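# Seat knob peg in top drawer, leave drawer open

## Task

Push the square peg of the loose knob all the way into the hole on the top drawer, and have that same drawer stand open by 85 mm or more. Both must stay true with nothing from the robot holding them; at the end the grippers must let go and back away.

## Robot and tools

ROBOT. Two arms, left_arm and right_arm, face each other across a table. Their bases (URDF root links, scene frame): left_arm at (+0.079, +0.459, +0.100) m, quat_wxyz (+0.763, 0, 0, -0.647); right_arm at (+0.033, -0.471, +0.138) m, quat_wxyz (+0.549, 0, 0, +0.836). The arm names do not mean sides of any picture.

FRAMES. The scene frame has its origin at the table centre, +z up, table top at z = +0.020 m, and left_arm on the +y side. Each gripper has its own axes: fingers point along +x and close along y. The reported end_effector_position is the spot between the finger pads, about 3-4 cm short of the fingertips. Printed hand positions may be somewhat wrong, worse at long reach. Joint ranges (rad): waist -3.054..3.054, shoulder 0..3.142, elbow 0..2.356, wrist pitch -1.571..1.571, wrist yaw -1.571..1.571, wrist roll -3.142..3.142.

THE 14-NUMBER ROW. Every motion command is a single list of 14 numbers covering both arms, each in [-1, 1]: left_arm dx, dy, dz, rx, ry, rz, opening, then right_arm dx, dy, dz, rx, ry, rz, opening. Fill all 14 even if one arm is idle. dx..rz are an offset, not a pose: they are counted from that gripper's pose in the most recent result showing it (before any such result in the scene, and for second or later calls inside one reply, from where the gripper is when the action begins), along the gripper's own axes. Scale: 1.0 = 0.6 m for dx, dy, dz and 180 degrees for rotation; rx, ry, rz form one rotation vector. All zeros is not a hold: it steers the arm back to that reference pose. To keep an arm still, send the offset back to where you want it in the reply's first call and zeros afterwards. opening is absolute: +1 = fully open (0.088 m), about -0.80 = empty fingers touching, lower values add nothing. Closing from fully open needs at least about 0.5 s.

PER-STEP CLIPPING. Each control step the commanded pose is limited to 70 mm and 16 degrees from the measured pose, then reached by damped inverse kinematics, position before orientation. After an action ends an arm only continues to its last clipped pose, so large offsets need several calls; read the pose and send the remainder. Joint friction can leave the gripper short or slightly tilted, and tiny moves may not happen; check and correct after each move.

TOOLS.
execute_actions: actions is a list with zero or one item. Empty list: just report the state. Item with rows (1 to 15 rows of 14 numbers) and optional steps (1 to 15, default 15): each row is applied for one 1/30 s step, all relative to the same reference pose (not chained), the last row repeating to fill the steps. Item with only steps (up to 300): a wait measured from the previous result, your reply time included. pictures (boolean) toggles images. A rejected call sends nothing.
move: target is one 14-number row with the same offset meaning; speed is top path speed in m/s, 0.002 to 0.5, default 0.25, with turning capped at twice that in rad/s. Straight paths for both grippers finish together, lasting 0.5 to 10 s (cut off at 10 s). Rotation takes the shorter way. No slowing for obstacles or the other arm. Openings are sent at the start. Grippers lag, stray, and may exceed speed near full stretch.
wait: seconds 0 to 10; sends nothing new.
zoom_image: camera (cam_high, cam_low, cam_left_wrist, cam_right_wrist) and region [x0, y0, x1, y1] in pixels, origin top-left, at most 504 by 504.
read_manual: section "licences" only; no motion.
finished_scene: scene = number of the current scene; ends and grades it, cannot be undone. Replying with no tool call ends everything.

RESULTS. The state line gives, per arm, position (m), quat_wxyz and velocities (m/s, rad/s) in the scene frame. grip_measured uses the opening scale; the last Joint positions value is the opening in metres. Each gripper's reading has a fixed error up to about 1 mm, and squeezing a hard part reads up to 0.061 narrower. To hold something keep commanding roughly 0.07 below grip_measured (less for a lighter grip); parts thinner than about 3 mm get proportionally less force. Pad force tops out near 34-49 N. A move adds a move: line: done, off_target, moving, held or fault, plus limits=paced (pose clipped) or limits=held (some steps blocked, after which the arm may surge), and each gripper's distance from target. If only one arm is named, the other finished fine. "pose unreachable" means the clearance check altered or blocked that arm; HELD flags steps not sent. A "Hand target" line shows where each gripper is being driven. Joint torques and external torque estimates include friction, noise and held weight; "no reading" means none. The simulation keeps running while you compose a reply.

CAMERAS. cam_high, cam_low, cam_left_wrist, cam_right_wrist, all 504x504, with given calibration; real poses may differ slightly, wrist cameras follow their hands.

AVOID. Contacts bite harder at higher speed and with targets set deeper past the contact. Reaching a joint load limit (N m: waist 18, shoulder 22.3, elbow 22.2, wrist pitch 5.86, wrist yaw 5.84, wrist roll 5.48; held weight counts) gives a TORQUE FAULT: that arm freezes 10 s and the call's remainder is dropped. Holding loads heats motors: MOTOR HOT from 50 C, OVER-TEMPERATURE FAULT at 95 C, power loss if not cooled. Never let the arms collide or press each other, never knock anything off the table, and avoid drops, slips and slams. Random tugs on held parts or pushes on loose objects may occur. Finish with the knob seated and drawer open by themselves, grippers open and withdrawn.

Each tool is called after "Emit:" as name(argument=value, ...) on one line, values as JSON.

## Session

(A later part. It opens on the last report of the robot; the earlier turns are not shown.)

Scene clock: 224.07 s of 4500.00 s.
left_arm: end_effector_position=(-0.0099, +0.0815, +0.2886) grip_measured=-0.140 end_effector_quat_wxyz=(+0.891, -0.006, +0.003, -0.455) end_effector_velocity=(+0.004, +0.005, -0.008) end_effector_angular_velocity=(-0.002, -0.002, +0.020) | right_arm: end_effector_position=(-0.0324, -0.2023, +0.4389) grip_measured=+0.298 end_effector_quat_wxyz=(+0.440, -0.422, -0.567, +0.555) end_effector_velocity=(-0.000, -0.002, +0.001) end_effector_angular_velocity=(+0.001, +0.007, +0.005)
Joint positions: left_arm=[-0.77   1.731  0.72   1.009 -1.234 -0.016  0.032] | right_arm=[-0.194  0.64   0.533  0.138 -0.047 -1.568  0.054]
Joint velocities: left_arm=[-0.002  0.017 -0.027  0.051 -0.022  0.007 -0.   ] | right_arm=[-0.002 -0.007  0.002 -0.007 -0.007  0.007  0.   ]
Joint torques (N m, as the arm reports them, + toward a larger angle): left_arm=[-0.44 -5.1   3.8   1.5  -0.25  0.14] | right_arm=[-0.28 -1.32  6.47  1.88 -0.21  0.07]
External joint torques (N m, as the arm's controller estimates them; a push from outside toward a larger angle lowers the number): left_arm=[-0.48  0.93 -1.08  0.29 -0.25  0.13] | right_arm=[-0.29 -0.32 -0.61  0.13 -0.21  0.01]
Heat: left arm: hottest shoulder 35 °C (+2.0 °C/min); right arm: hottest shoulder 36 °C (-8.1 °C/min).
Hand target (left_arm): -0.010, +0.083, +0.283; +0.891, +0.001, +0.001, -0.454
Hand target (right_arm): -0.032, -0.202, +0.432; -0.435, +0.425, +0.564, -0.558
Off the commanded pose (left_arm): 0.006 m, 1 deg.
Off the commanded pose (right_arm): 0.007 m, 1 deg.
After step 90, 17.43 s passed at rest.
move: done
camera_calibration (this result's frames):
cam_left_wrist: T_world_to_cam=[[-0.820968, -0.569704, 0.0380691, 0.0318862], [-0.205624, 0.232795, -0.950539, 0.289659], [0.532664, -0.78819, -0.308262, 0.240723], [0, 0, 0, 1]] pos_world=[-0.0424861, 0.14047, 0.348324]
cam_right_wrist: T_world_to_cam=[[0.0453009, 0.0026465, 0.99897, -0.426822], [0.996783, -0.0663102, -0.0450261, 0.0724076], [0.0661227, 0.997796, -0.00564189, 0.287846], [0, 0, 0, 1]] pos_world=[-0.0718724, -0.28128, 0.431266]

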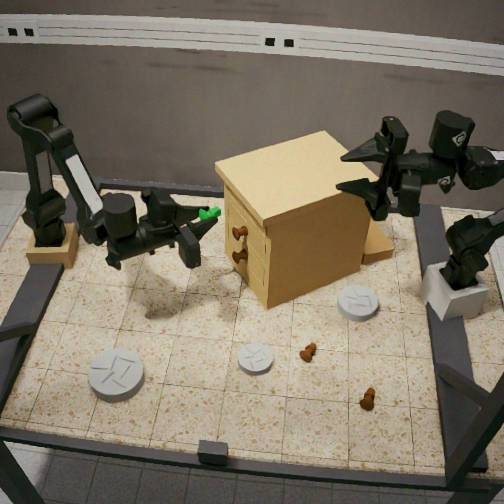

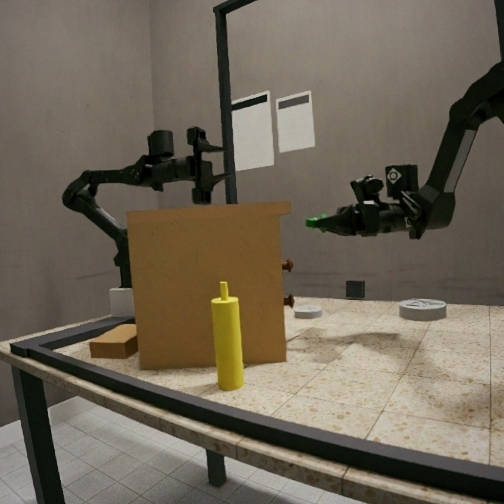

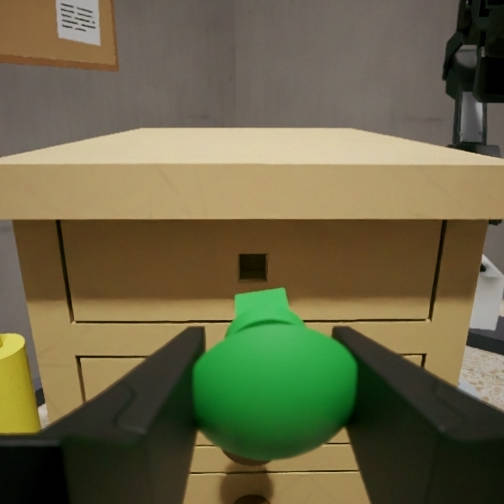

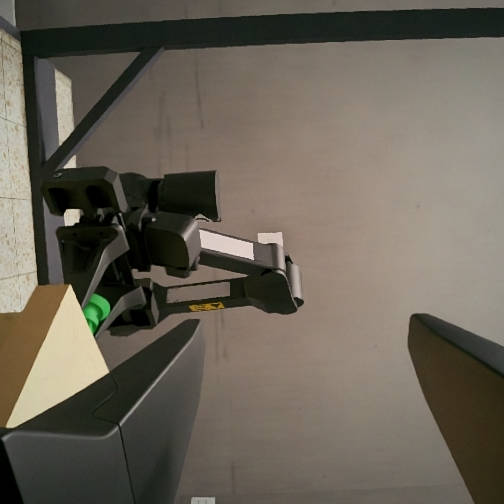

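Emit:
zoom_image(camera="cam_left_wrist", region=[200, 230, 320, 350])

Emit:
zoom_image(camera="cam_low", region=[260, 190, 380, 310])

Region (200, 230, 320, 350) of cam_left_wrist's 504x504 image, scaled by 4.200, with more detail than that image has.

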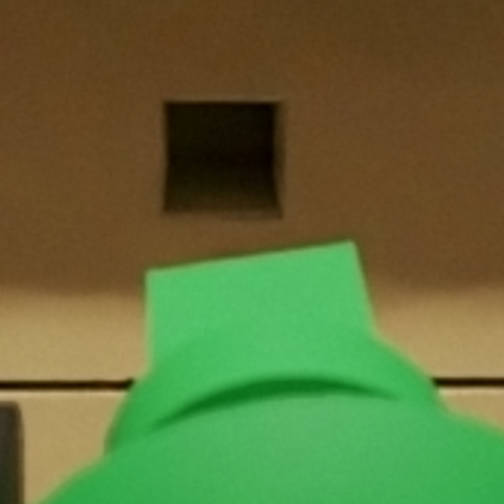

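Region (260, 190, 380, 310) of cam_low's 504x504 image, scaled by 4.200, with more detail than that image has.

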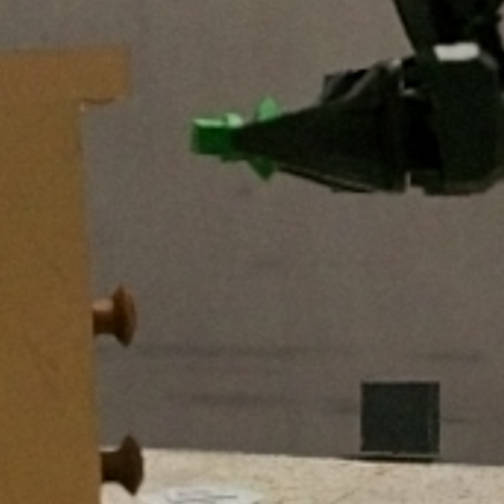

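Emit:
move(target=[0.04,0,-0.027,0.047,0,0,-0.22,0,0,0,0,0,0,0.3], speed=0.06)

Scene clock: 277.50 s of 4500.00 s.
left_arm: end_effector_position=(+0.0044, +0.0656, +0.2720) grip_measured=-0.140 end_effector_quat_wxyz=(+0.889, +0.061, -0.029, -0.453) end_effector_velocity=(+0.001, -0.000, -0.003) end_effector_angular_velocity=(+0.023, -0.024, +0.010) | right_arm: end_effector_position=(-0.0324, -0.2024, +0.4390) grip_measured=+0.298 end_effector_quat_wxyz=(+0.439, -0.422, -0.567, +0.555) end_effector_velocity=(-0.002, -0.001, -0.004) end_effector_angular_velocity=(-0.010, -0.010, +0.010)
Joint positions: left_arm=[-0.705  1.802  0.722  1.072 -1.169  0.129  0.032] | right_arm=[-0.194  0.64   0.533  0.138 -0.047 -1.568  0.054]
Joint velocities: left_arm=[ 0.002  0.007  0.002 -0.007 -0.007  0.022 -0.   ] | right_arm=[ 0.002 -0.002 -0.007 -0.007 -0.007 -0.007 -0.   ]
Joint torques (N m, as the arm reports them, + toward a larger angle): left_arm=[ 0.49 -5.51  5.5   1.53  0.15  0.09] | right_arm=[ 0.04 -0.86  8.38  2.06  0.02  0.06]
External joint torques (N m, as the arm's controller estimates them; a push from outside toward a larger angle lowers the number): left_arm=[0.49 0.81 0.81 0.27 0.15 0.09] | right_arm=[0.02 0.07 1.39 0.33 0.02 0.  ]
Heat: left arm: hottest wrist pitch 36 °C (+1.0 °C/min); right arm: hottest wrist pitch 35 °C (-2.0 °C/min).
Hand target (left_arm): +0.004, +0.062, +0.272; +0.889, +0.060, -0.030, -0.454
Hand target (right_arm): -0.032, -0.202, +0.439; -0.440, +0.422, +0.567, -0.555
Off the commanded pose (left_arm): 0.004 m, 0 deg.
Off the commanded pose (right_arm): 0.000 m, 0 deg.
After step 90, 48.93 s passed at rest.
move: done
camera_calibration (this result's frames):
cam_left_wrist: T_world_to_cam=[[-0.81629, -0.566803, -0.111377, 0.0755712], [-0.0921105, 0.318068, -0.943583, 0.272494], [0.570251, -0.759978, -0.311844, 0.214388], [0, 0, 0, 1]] pos_world=[-0.0354674, 0.119093, 0.332393]
cam_right_wrist: T_world_to_cam=[[0.0452886, 0.0026613, 0.99897, -0.426832], [0.996808, -0.06593, -0.0450149, 0.0725153], [0.0657423, 0.997821, -0.00563868, 0.287926], [0, 0, 0, 1]] pos_world=[-0.0718821, -0.281381, 0.43128]

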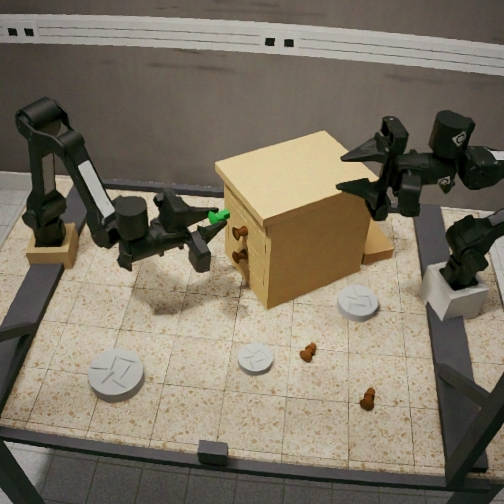

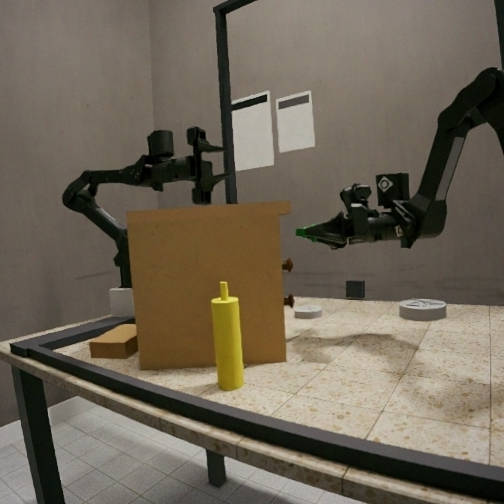

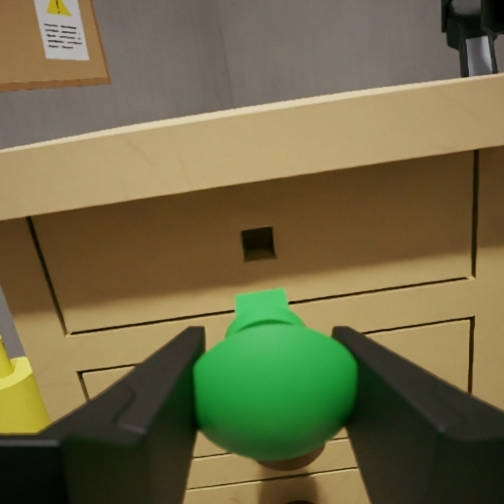

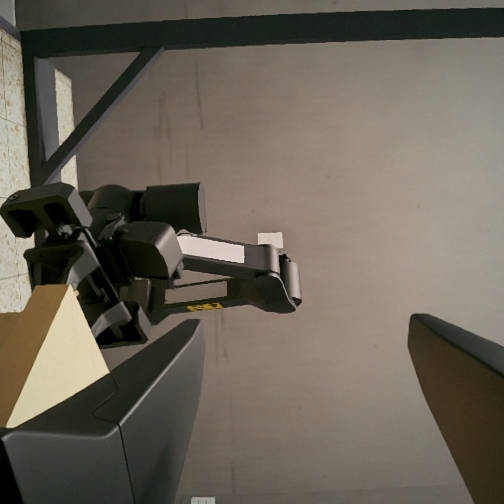

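Emit:
zoom_image(camera="cam_left_wrist", region=[200, 210, 320, 330])

Emit:
zoom_image(camera="cam_low", region=[260, 190, 380, 310])

Region (200, 210, 320, 330) of cam_left_wrist's 504x504 image, scaled by 4.200, with more detail than that image has.

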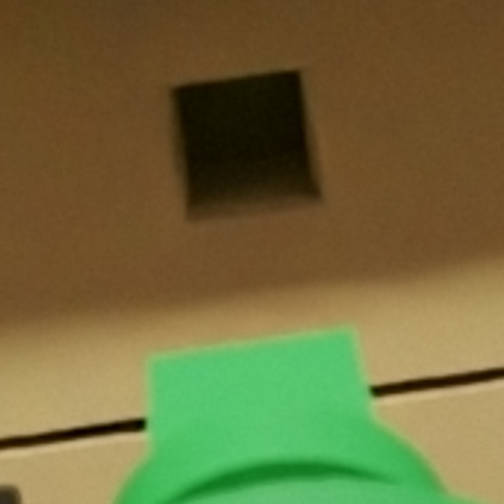

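Region (260, 190, 380, 310) of cam_low's 504x504 image, scaled by 4.200, with more detail than that image has.

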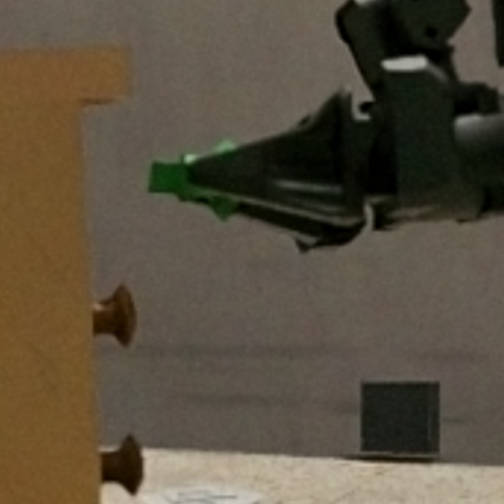

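Emit:
move(target=[0.04,-0.002,0.003,0,0,0,-0.22,0,0,0,0,0,0,0.3], speed=0.04)

Emit:
zoom_image(camera="cam_left_wrist", region=[200, 210, 320, 330])

Emit:
zoom_image(camera="cam_low", region=[260, 190, 380, 310])

Scene clock: 287.10 s of 4500.00 s.
left_arm: end_effector_position=(+0.0175, +0.0490, +0.2742) grip_measured=-0.140 end_effector_quat_wxyz=(+0.889, +0.061, -0.030, -0.453) end_effector_velocity=(-0.000, +0.000, -0.001) end_effector_angular_velocity=(+0.002, +0.003, +0.005) | right_arm: end_effector_position=(-0.0324, -0.2024, +0.4390) grip_measured=+0.298 end_effector_quat_wxyz=(+0.439, -0.422, -0.567, +0.555) end_effector_velocity=(-0.002, -0.001, -0.005) end_effector_angular_velocity=(-0.020, -0.012, +0.010)
Joint positions: left_arm=[-0.644  1.821  0.759  1.056 -1.109  0.131  0.032] | right_arm=[-0.194  0.64   0.533  0.138 -0.047 -1.568  0.054]
Joint velocities: left_arm=[-0.002  0.002  0.002 -0.007 -0.007 -0.007 -0.   ] | right_arm=[ 0.002 -0.002 -0.002 -0.022 -0.007 -0.007 -0.   ]
Joint torques (N m, as the arm reports them, + toward a larger angle): left_arm=[ 0.3  -5.56  5.8   1.17  0.17  0.02] | right_arm=[-0.01 -0.99  8.38  2.02  0.    0.06]
External joint torques (N m, as the arm's controller estimates them; a push from outside toward a larger angle lowers the number): left_arm=[ 0.33  1.02  1.01 -0.12  0.18  0.02] | right_arm=[-0.03 -0.05  1.35  0.28  0.    0.  ]
Heat: left arm: hottest wrist pitch 36 °C (+1.0 °C/min); right arm: hottest wrist pitch 36 °C (+1.0 °C/min).
Hand target (left_arm): +0.017, +0.045, +0.274; +0.889, +0.061, -0.030, -0.453
Hand target (right_arm): -0.032, -0.202, +0.439; -0.439, +0.422, +0.567, -0.555
Off the commanded pose (left_arm): 0.004 m, 0 deg.
Off the commanded pose (right_arm): 0.000 m, 0 deg.
After step 90, 5.67 s passed at rest.
move: done
camera_calibration (this result's frames):
cam_left_wrist: T_world_to_cam=[[-0.815602, -0.567783, -0.111428, 0.0771734], [-0.092117, 0.317538, -0.943761, 0.281099], [0.571234, -0.759469, -0.311287, 0.194814], [0, 0, 0, 1]] pos_world=[-0.0224478, 0.102514, 0.334533]
cam_right_wrist: T_world_to_cam=[[0.0452886, 0.0026613, 0.99897, -0.426832], [0.996808, -0.06593, -0.0450149, 0.0725153], [0.0657423, 0.997821, -0.00563868, 0.287926], [0, 0, 0, 1]] pos_world=[-0.0718821, -0.281381, 0.43128]

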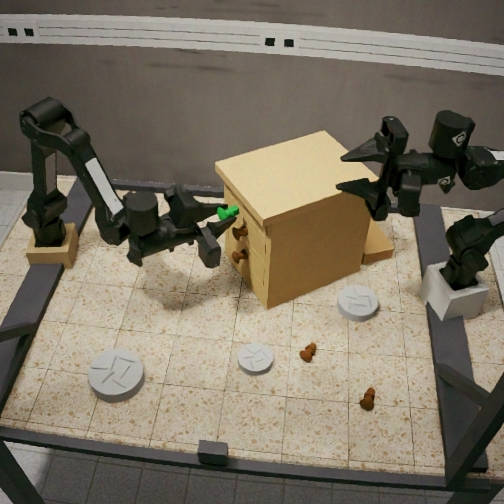

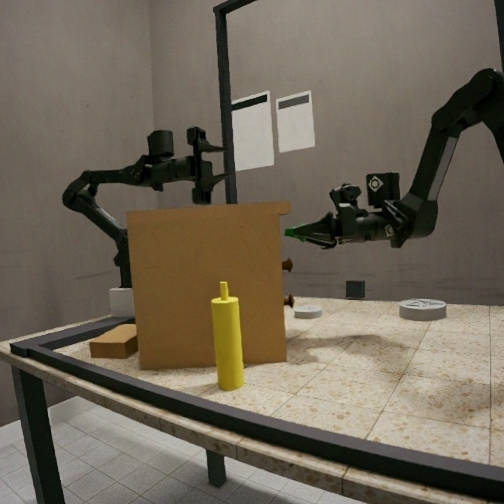

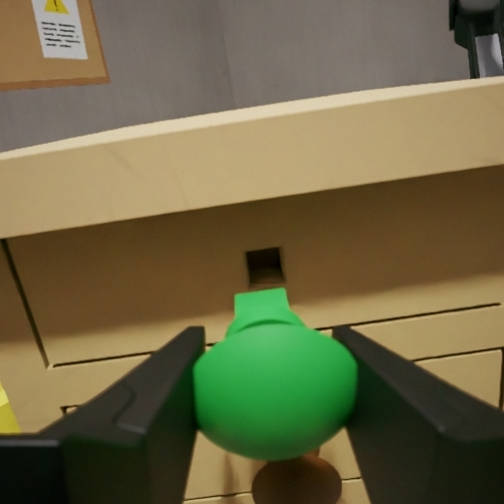

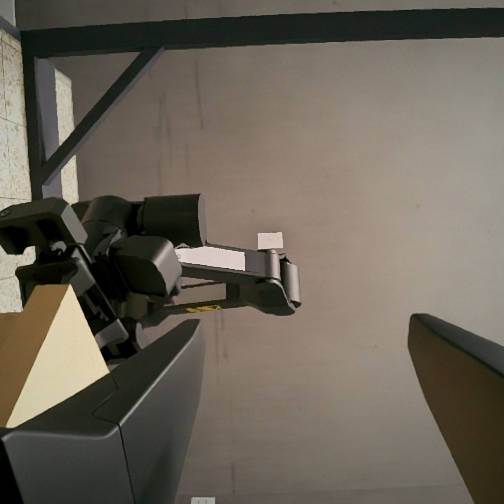

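Region (200, 210, 320, 330) of cam_left_wrist's 504x504 image, scaled by 4.200, with more detail than that image has.

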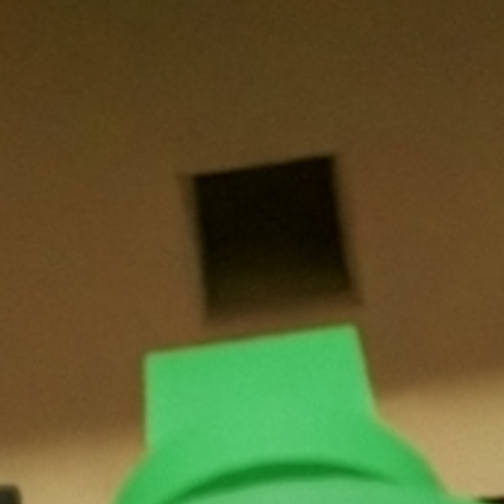

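Region (260, 190, 380, 310) of cam_low's 504x504 image, scaled by 4.200, with more detail than that image has.

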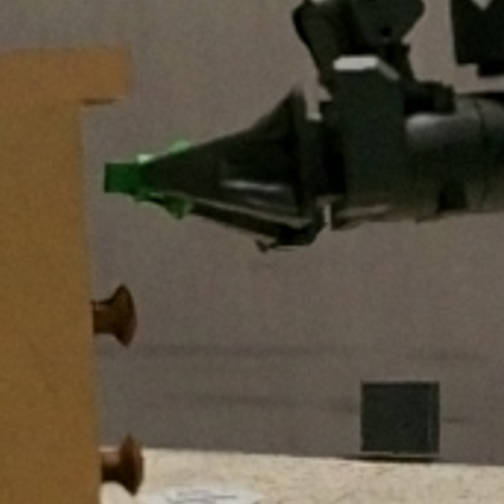

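Emit:
move(target=[0.016,-0.002,0.016,0,0,0,-0.22,0,0,0,0,0,0,0.3], speed=0.03)

Emit:
zoom_image(camera="cam_left_wrist", region=[200, 210, 320, 330])

Emit:
zoom_image(camera="cam_low", region=[260, 190, 380, 310])

Scene clock: 314.37 s of 4500.00 s.
left_arm: end_effector_position=(+0.0207, +0.0422, +0.2758) grip_measured=-0.140 end_effector_quat_wxyz=(+0.889, +0.071, -0.030, -0.452) end_effector_velocity=(+0.002, +0.000, -0.005) end_effector_angular_velocity=(+0.020, +0.001, +0.010) | right_arm: end_effector_position=(-0.0324, -0.2024, +0.4390) grip_measured=+0.298 end_effector_quat_wxyz=(+0.439, -0.422, -0.567, +0.555) end_effector_velocity=(+0.002, +0.000, -0.002) end_effector_angular_velocity=(-0.005, -0.008, -0.010)
Joint positions: left_arm=[-0.626  1.822  0.785  1.011 -1.092  0.131  0.032] | right_arm=[-0.194  0.64   0.533  0.138 -0.047 -1.568  0.054]
Joint velocities: left_arm=[ 0.002  0.002  0.002 -0.037 -0.007 -0.022  0.   ] | right_arm=[-0.002 -0.002 -0.002 -0.007  0.007 -0.007 -0.   ]
Joint torques (N m, as the arm reports them, + toward a larger angle): left_arm=[ 0.07 -8.    5.89  1.18  0.14  0.04] | right_arm=[ 0.   -0.95  8.37  2.02  0.    0.05]
External joint torques (N m, as the arm's controller estimates them; a push from outside toward a larger angle lowers the number): left_arm=[ 0.02 -1.33  1.01 -0.13  0.16  0.04] | right_arm=[ 0.01  0.    1.36  0.29  0.   -0.01]
Heat: left arm: hottest wrist pitch 35 °C (+0.0 °C/min); right arm: hottest elbow 36 °C (+1.0 °C/min).
Hand target (left_arm): +0.021, +0.040, +0.283; +0.889, +0.061, -0.030, -0.453
Hand target (right_arm): -0.032, -0.202, +0.439; -0.439, +0.422, +0.567, -0.555
Off the commanded pose (left_arm): 0.008 m, 1 deg.
Off the commanded pose (right_arm): 0.000 m, 0 deg.
After step 90, 23.50 s passed at rest.
move: done
camera_calibration (this result's frames):
cam_left_wrist: T_world_to_cam=[[-0.813899, -0.56658, -0.128668, 0.080781], [-0.0842333, 0.334185, -0.938736, 0.282812], [0.574868, -0.753198, -0.319717, 0.190304], [0, 0, 0, 1]] pos_world=[-0.0198301, 0.0945941, 0.336724]
cam_right_wrist: T_world_to_cam=[[0.0452886, 0.0026613, 0.99897, -0.426832], [0.996808, -0.06593, -0.0450149, 0.0725153], [0.0657423, 0.997821, -0.00563868, 0.287926], [0, 0, 0, 1]] pos_world=[-0.0718821, -0.281381, 0.43128]

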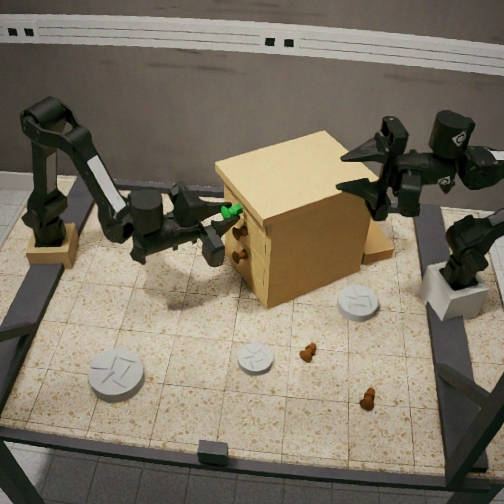

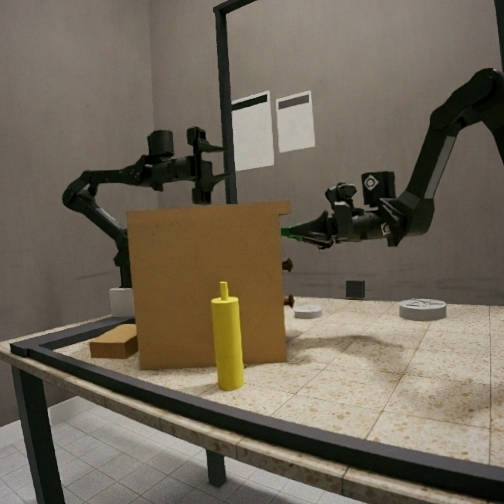

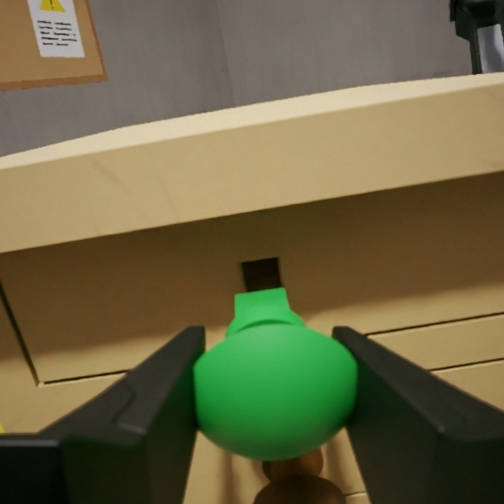

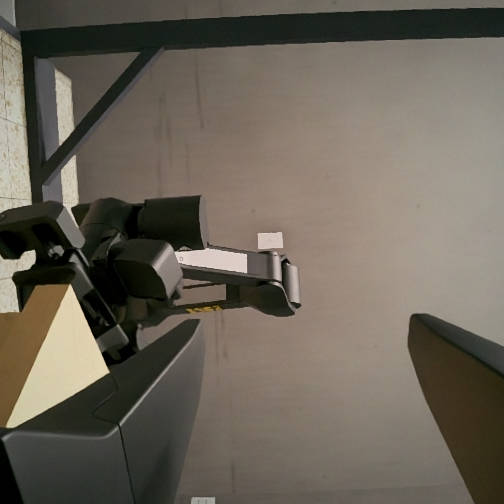

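Region (200, 210, 320, 330) of cam_left_wrist's 504x504 image, scaled by 4.200, with more detail than that image has.

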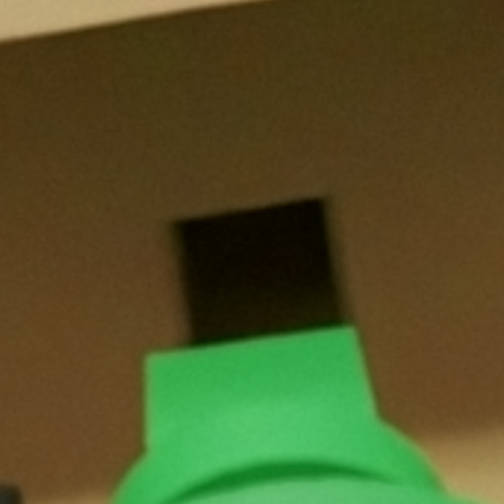

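Region (260, 190, 380, 310) of cam_low's 504x504 image, scaled by 4.200, with more detail than that image has.

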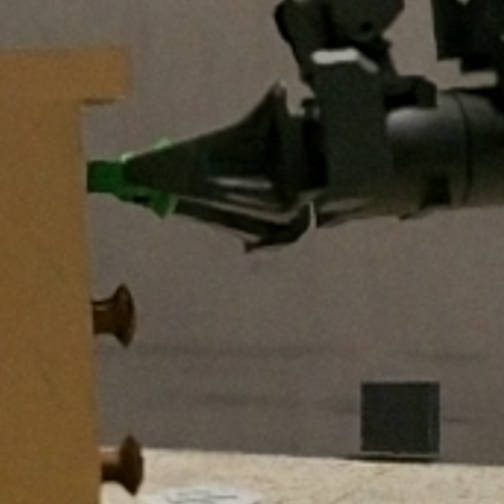

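Emit:
move(target=[0.028,0,0.012,0,0.006,0,-0.22,0,0,0,0,0,0,0.3], speed=0.02)

Emit:
zoom_image(camera="cam_left_wrist", region=[200, 210, 320, 330])

Scene clock: 319.30 s of 4500.00 s.
left_arm: end_effector_position=(+0.0275, +0.0320, +0.2751) grip_measured=-0.140 end_effector_quat_wxyz=(+0.888, +0.087, -0.022, -0.451) end_effector_velocity=(-0.000, +0.000, +0.004) end_effector_angular_velocity=(-0.020, +0.020, +0.006) | right_arm: end_effector_position=(-0.0324, -0.2024, +0.4390) grip_measured=+0.298 end_effector_quat_wxyz=(+0.439, -0.422, -0.567, +0.555) end_effector_velocity=(-0.002, -0.001, -0.001) end_effector_angular_velocity=(+0.004, -0.007, +0.019)
Joint positions: left_arm=[-0.595  1.822  0.824  0.918 -1.063  0.105  0.032] | right_arm=[-0.194  0.64   0.533  0.138 -0.047 -1.568  0.054]
Joint velocities: left_arm=[-0.002 -0.007  0.007 -0.007 -0.007 -0.022 -0.   ] | right_arm=[-0.002 -0.002 -0.007  0.007 -0.022 -0.007 -0.   ]
Joint torques (N m, as the arm reports them, + toward a larger angle): left_arm=[ 0.7  -7.82  6.32  1.21  0.3  -0.11] | right_arm=[-0.01 -1.    8.38  2.03  0.    0.05]
External joint torques (N m, as the arm's controller estimates them; a push from outside toward a larger angle lowers the number): left_arm=[ 0.69 -0.86  1.16 -0.15  0.34 -0.11] | right_arm=[-0.02  0.01  1.28  0.26  0.   -0.01]
Heat: left arm: hottest wrist pitch 35 °C (+0.0 °C/min); right arm: hottest elbow 36 °C (+1.0 °C/min).
Hand target (left_arm): +0.030, +0.028, +0.283; +0.889, +0.075, -0.022, -0.452
Hand target (right_arm): -0.032, -0.202, +0.439; -0.439, +0.422, +0.567, -0.555
Off the commanded pose (left_arm): 0.009 m, 1 deg.
Off the commanded pose (right_arm): 0.000 m, 0 deg.
After step 90, 0.80 s passed at rest.
move: off_target (left_arm)
camera_calibration (this result's frames):
cam_left_wrist: T_world_to_cam=[[-0.812028, -0.564206, -0.149269, 0.0860276], [-0.0839628, 0.366042, -0.926803, 0.281876], [0.577547, -0.740057, -0.344609, 0.184835], [0, 0, 0, 1]] pos_world=[-0.0132271, 0.0821476, 0.33778]
cam_right_wrist: T_world_to_cam=[[0.0452886, 0.0026613, 0.99897, -0.426832], [0.996808, -0.06593, -0.0450149, 0.0725153], [0.0657423, 0.997821, -0.00563868, 0.287926], [0, 0, 0, 1]] pos_world=[-0.0718821, -0.281381, 0.43128]

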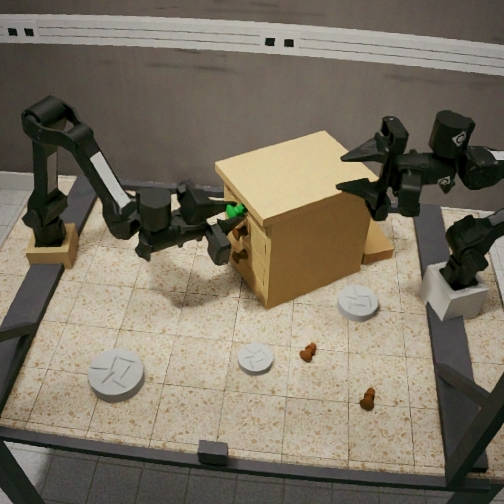

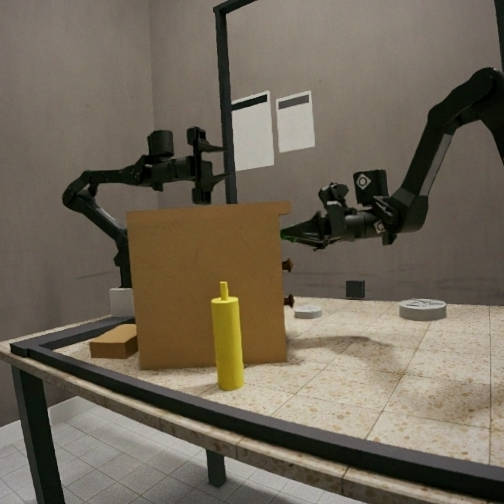

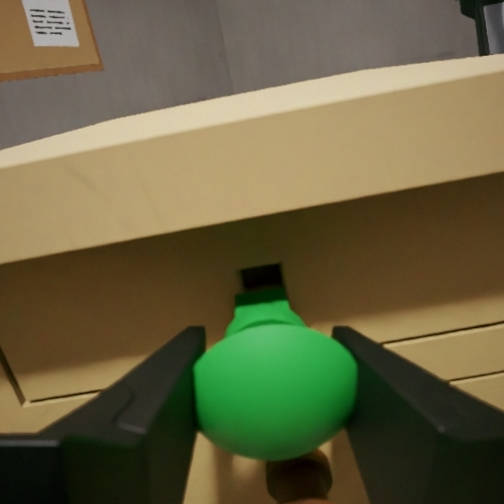

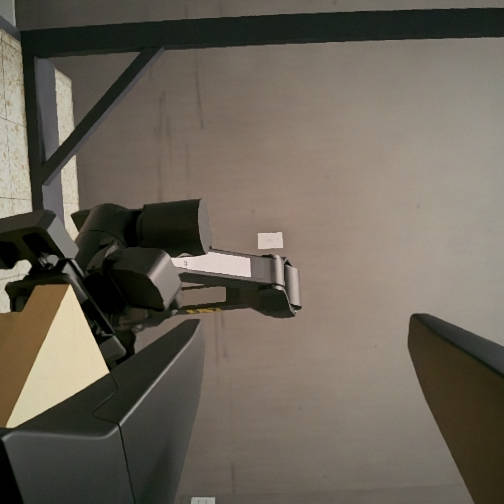

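Region (200, 210, 320, 330) of cam_left_wrist's 504x504 image, scaled by 4.200, with more detail than that image has.

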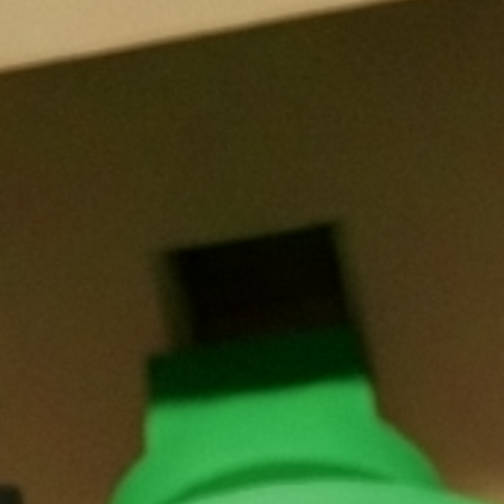

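Emit:
move(target=[-0.02,0,0,-0.013,-0.018,0,-0.22,0,0,0,0,0,0,0.3], speed=0.04)

Scene clock: 338.40 s of 4500.00 s.
left_arm: end_effector_position=(+0.0214, +0.0404, +0.2814) grip_measured=-0.140 end_effector_quat_wxyz=(+0.889, +0.048, -0.037, -0.454) end_effector_velocity=(+0.002, +0.004, -0.004) end_effector_angular_velocity=(+0.011, -0.016, +0.020) | right_arm: end_effector_position=(-0.0324, -0.2024, +0.4390) grip_measured=+0.298 end_effector_quat_wxyz=(+0.439, -0.422, -0.567, +0.555) end_effector_velocity=(-0.000, -0.001, -0.003) end_effector_angular_velocity=(-0.001, -0.023, +0.004)
Joint positions: left_arm=[-0.621  1.837  0.782  1.1   -1.08   0.159  0.032] | right_arm=[-0.194  0.64   0.533  0.138 -0.047 -1.568  0.054]
Joint velocities: left_arm=[-0.002  0.007 -0.012  0.022 -0.022  0.022 -0.   ] | right_arm=[-0.002 -0.007 -0.007 -0.007 -0.007 -0.022 -0.   ]
Joint torques (N m, as the arm reports them, + toward a larger angle): left_arm=[-0.23 -5.73  3.7   1.6  -0.14  0.1 ] | right_arm=[ 0.02 -0.96  8.39  2.03 -0.01  0.05]
External joint torques (N m, as the arm's controller estimates them; a push from outside toward a larger angle lowers the number): left_arm=[-0.26  0.96 -1.12  0.31 -0.17  0.1 ] | right_arm=[ 0.03  0.04  1.33  0.28 -0.02 -0.01]
Heat: left arm: hottest shoulder 35 °C (-1.0 °C/min); right arm: hottest elbow 37 °C (+2.0 °C/min).
Hand target (left_arm): +0.020, +0.042, +0.276; +0.888, +0.056, -0.038, -0.454
Hand target (right_arm): -0.032, -0.202, +0.439; -0.439, +0.422, +0.567, -0.555
Off the commanded pose (left_arm): 0.006 m, 1 deg.
Off the commanded pose (right_arm): 0.000 m, 0 deg.
After step 90, 14.97 s passed at rest.
move: done
camera_calibration (this result's frames):
cam_left_wrist: T_world_to_cam=[[-0.818401, -0.566613, -0.0957588, 0.0718936], [-0.0898304, 0.290736, -0.952577, 0.294504], [0.567583, -0.770988, -0.288838, 0.182517], [0, 0, 0, 1]] pos_world=[-0.0183006, 0.0958315, 0.34014]
cam_right_wrist: T_world_to_cam=[[0.0452886, 0.0026613, 0.99897, -0.426832], [0.996808, -0.06593, -0.0450149, 0.0725153], [0.0657423, 0.997821, -0.00563868, 0.287926], [0, 0, 0, 1]] pos_world=[-0.0718821, -0.281381, 0.43128]

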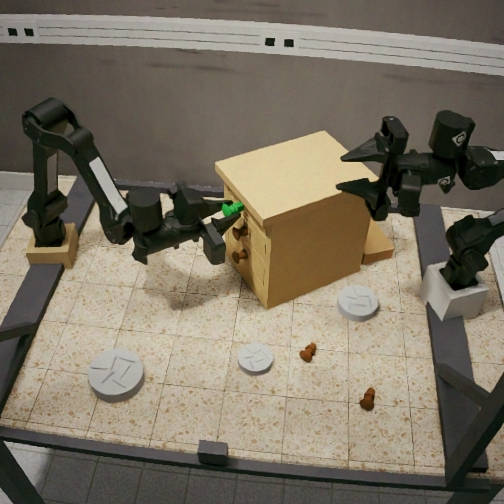

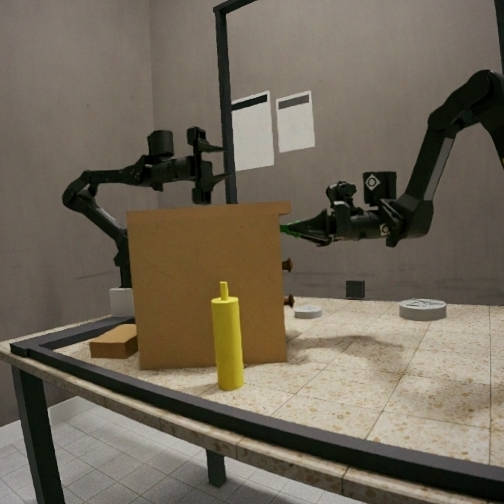

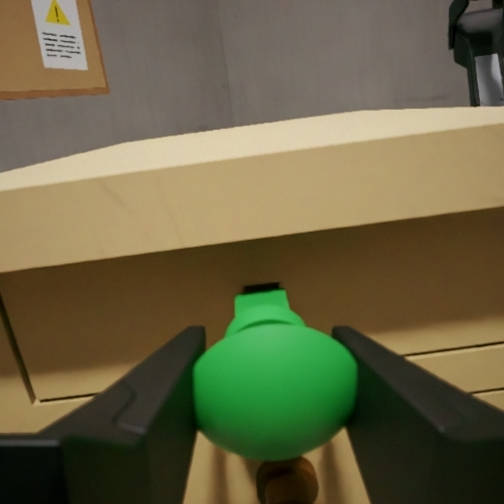

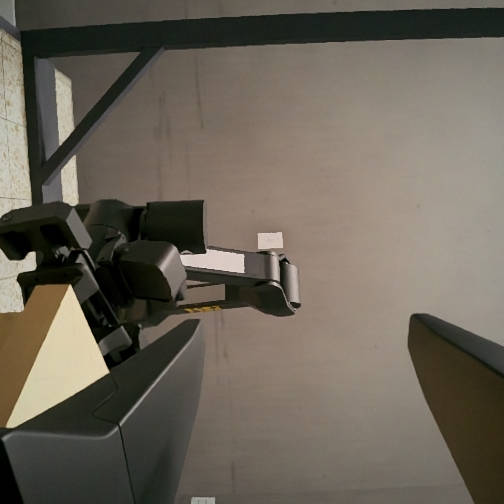

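Emit:
move(target=[0.025,0,-0.012,0.007,0.007,0,-0.22,0,0,0,0,0,0,0.3], speed=0.03)

Emit:
zoom_image(camera="cam_left_wrist", region=[200, 210, 320, 330])

Scene clock: 342.50 s of 4500.00 s.
left_arm: end_effector_position=(+0.0296, +0.0338, +0.2755) grip_measured=-0.140 end_effector_quat_wxyz=(+0.889, +0.063, -0.033, -0.453) end_effector_velocity=(-0.002, +0.000, -0.007) end_effector_angular_velocity=(+0.034, -0.003, -0.010) | right_arm: end_effector_position=(-0.0324, -0.2024, +0.4390) grip_measured=+0.298 end_effector_quat_wxyz=(+0.439, -0.422, -0.567, +0.555) end_effector_velocity=(-0.002, -0.001, -0.002) end_effector_angular_velocity=(-0.001, -0.023, +0.009)
Joint positions: left_arm=[-0.59   1.845  0.794  1.053 -1.054  0.145  0.032] | right_arm=[-0.194  0.64   0.533  0.138 -0.047 -1.568  0.054]
Joint velocities: left_arm=[-0.002 -0.002 -0.002 -0.051  0.007 -0.022 -0.   ] | right_arm=[ 0.002 -0.002 -0.002 -0.007 -0.007 -0.022 -0.   ]
Joint torques (N m, as the arm reports them, + toward a larger angle): left_arm=[ 0.65 -5.64  6.13  1.12  0.33 -0.11] | right_arm=[ 0.   -0.97  8.41  2.02  0.    0.05]
External joint torques (N m, as the arm's controller estimates them; a push from outside toward a larger angle lowers the number): left_arm=[ 0.69  1.11  1.28 -0.19  0.32 -0.11] | right_arm=[-0.01  0.02  1.35  0.27  0.   -0.01]
Heat: left arm: hottest shoulder 35 °C (-1.0 °C/min); right arm: hottest elbow 37 °C (+2.0 °C/min).
Hand target (left_arm): +0.031, +0.029, +0.274; +0.888, +0.063, -0.032, -0.453
Hand target (right_arm): -0.032, -0.202, +0.439; -0.439, +0.422, +0.567, -0.555
Off the commanded pose (left_arm): 0.005 m, 0 deg.
Off the commanded pose (right_arm): 0.000 m, 0 deg.
After step 90, 0.30 s passed at rest.
move: done
camera_calibration (this result's frames):
cam_left_wrist: T_world_to_cam=[[-0.815573, -0.566399, -0.118457, 0.0804785], [-0.0842401, 0.318747, -0.944089, 0.288152], [0.572489, -0.759995, -0.307675, 0.175728], [0, 0, 0, 1]] pos_world=[-0.0106922, 0.0872877, 0.335642]
cam_right_wrist: T_world_to_cam=[[0.0452886, 0.0026613, 0.99897, -0.426832], [0.996808, -0.06593, -0.0450149, 0.0725153], [0.0657423, 0.997821, -0.00563868, 0.287926], [0, 0, 0, 1]] pos_world=[-0.0718821, -0.281381, 0.43128]

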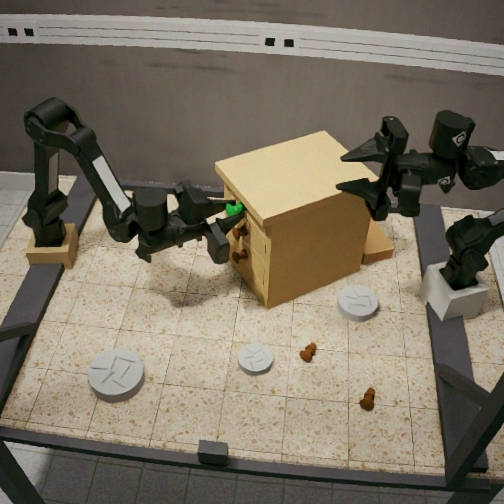

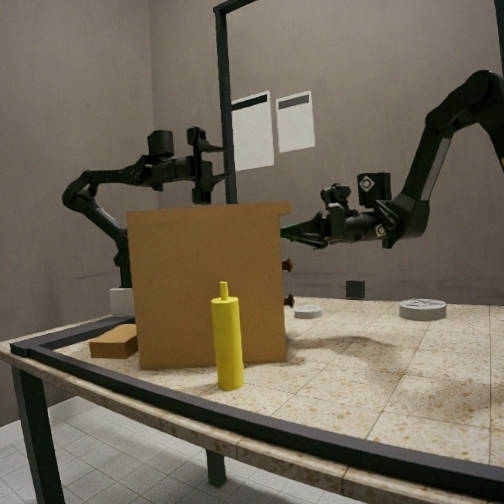

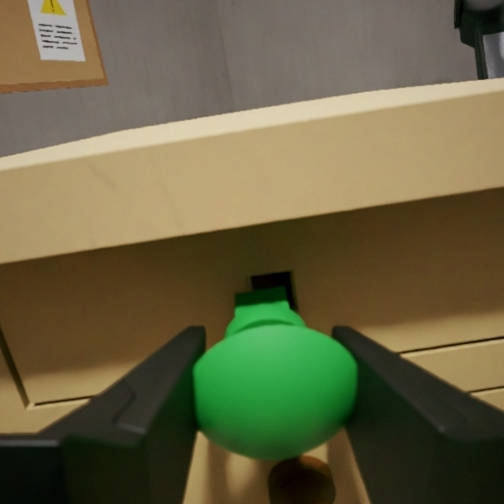

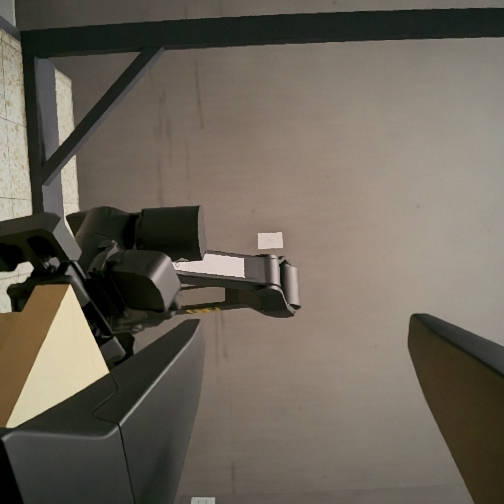

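Region (200, 210, 320, 330) of cam_left_wrist's 504x504 image, scaled by 4.200, with more detail than that image has.

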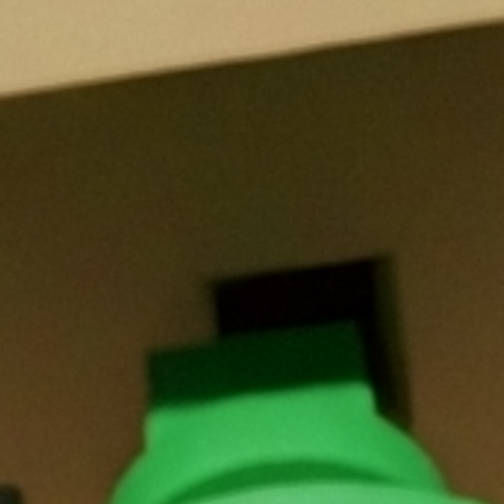

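Emit:
move(target=[0.005,-0.012,-0.003,0,0,0,-0.22,0,0,0,0,0,0,0.3], speed=0.02)

Emit:
zoom_image(camera="cam_left_wrist", region=[200, 210, 320, 330])

Scene clock: 360.60 s of 4500.00 s.
left_arm: end_effector_position=(+0.0261, +0.0313, +0.2727) grip_measured=-0.140 end_effector_quat_wxyz=(+0.887, +0.066, -0.033, -0.455) end_effector_velocity=(-0.001, +0.002, +0.001) end_effector_angular_velocity=(-0.011, +0.009, +0.015) | right_arm: end_effector_position=(-0.0324, -0.2024, +0.4390) grip_measured=+0.298 end_effector_quat_wxyz=(+0.439, -0.422, -0.567, +0.555) end_effector_velocity=(-0.000, -0.002, +0.005) end_effector_angular_velocity=(+0.019, -0.004, +0.005)
Joint positions: left_arm=[-0.596  1.861  0.806  1.052 -1.056  0.144  0.032] | right_arm=[-0.194  0.64   0.533  0.138 -0.047 -1.568  0.054]
Joint velocities: left_arm=[-0.007  0.002  0.002  0.007 -0.022 -0.007 -0.   ] | right_arm=[-0.002 -0.007  0.002  0.007 -0.007 -0.007 -0.   ]
Joint torques (N m, as the arm reports them, + toward a larger angle): left_arm=[ 0.13 -5.5   6.03  1.57 -0.07  0.  ] | right_arm=[ 0.04 -0.98  8.38  2.02  0.    0.05]
External joint torques (N m, as the arm's controller estimates them; a push from outside toward a larger angle lowers the number): left_arm=[ 0.16  1.48  1.13  0.22 -0.07  0.  ] | right_arm=[ 0.04  0.08  1.21  0.24  0.   -0.01]
Heat: left arm: hottest elbow 36 °C (+1.0 °C/min); right arm: hottest elbow 37 °C (+1.0 °C/min).
Hand target (left_arm): +0.026, +0.027, +0.273; +0.889, +0.063, -0.033, -0.453
Hand target (right_arm): -0.032, -0.202, +0.439; -0.439, +0.422, +0.567, -0.555
Off the commanded pose (left_arm): 0.004 m, 0 deg.
Off the commanded pose (right_arm): 0.000 m, 0 deg.
After step 90, 14.40 s passed at rest.
move: done
camera_calibration (this result's frames):
cam_left_wrist: T_world_to_cam=[[-0.817514, -0.562711, -0.122583, 0.0769168], [-0.0813506, 0.323549, -0.942708, 0.285409], [0.570134, -0.760705, -0.310283, 0.175821], [0, 0, 0, 1]] pos_world=[-0.0141425, 0.0846855, 0.33304]
cam_right_wrist: T_world_to_cam=[[0.0452886, 0.0026613, 0.99897, -0.426832], [0.996808, -0.06593, -0.0450149, 0.0725153], [0.0657423, 0.997821, -0.00563868, 0.287926], [0, 0, 0, 1]] pos_world=[-0.0718821, -0.281381, 0.43128]

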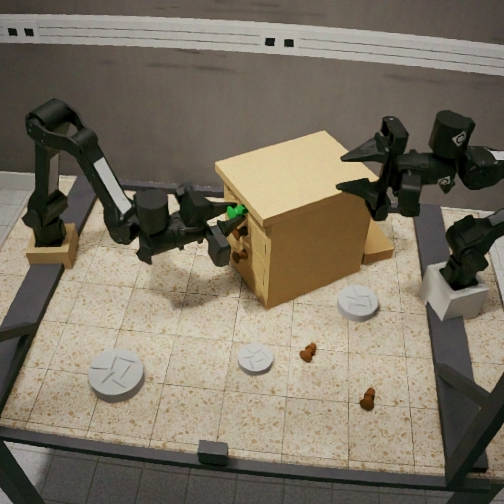

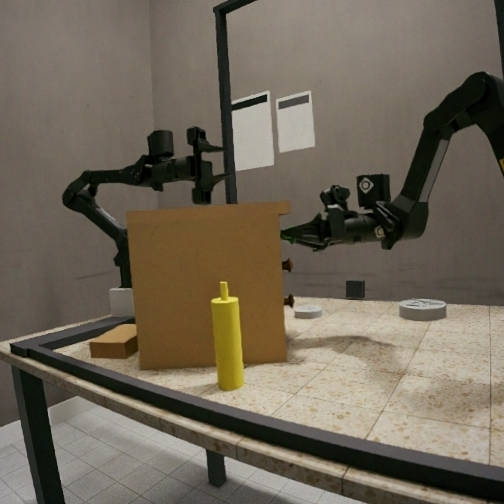

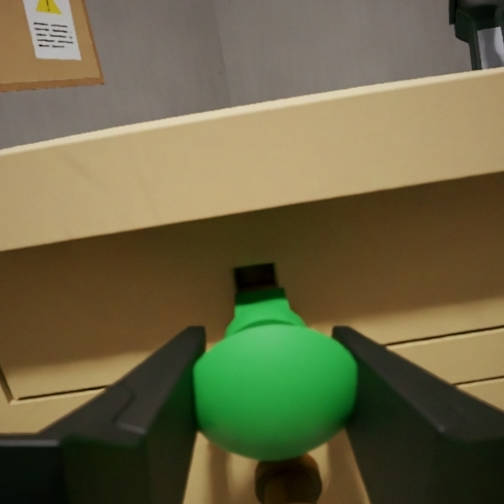

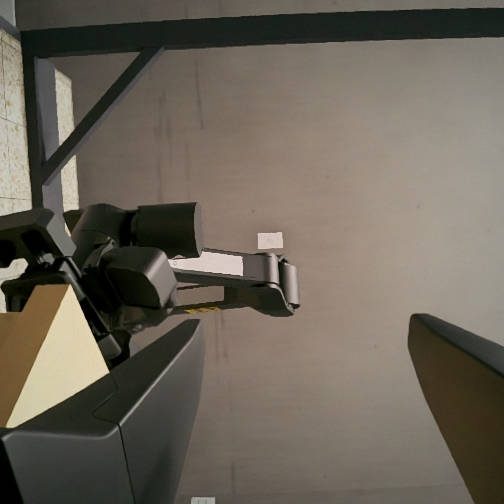

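Region (200, 210, 320, 330) of cam_left_wrist's 504x504 image, scaled by 4.200, with more detail than that image has.

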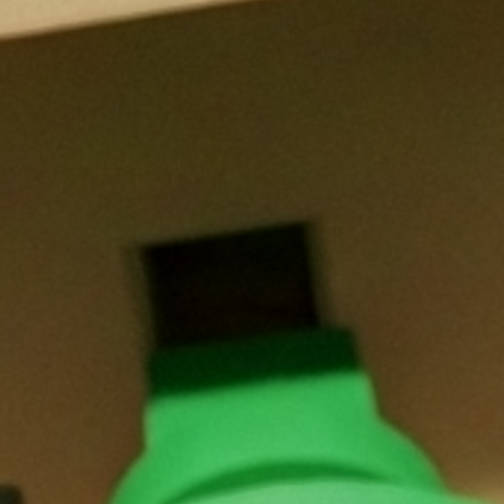

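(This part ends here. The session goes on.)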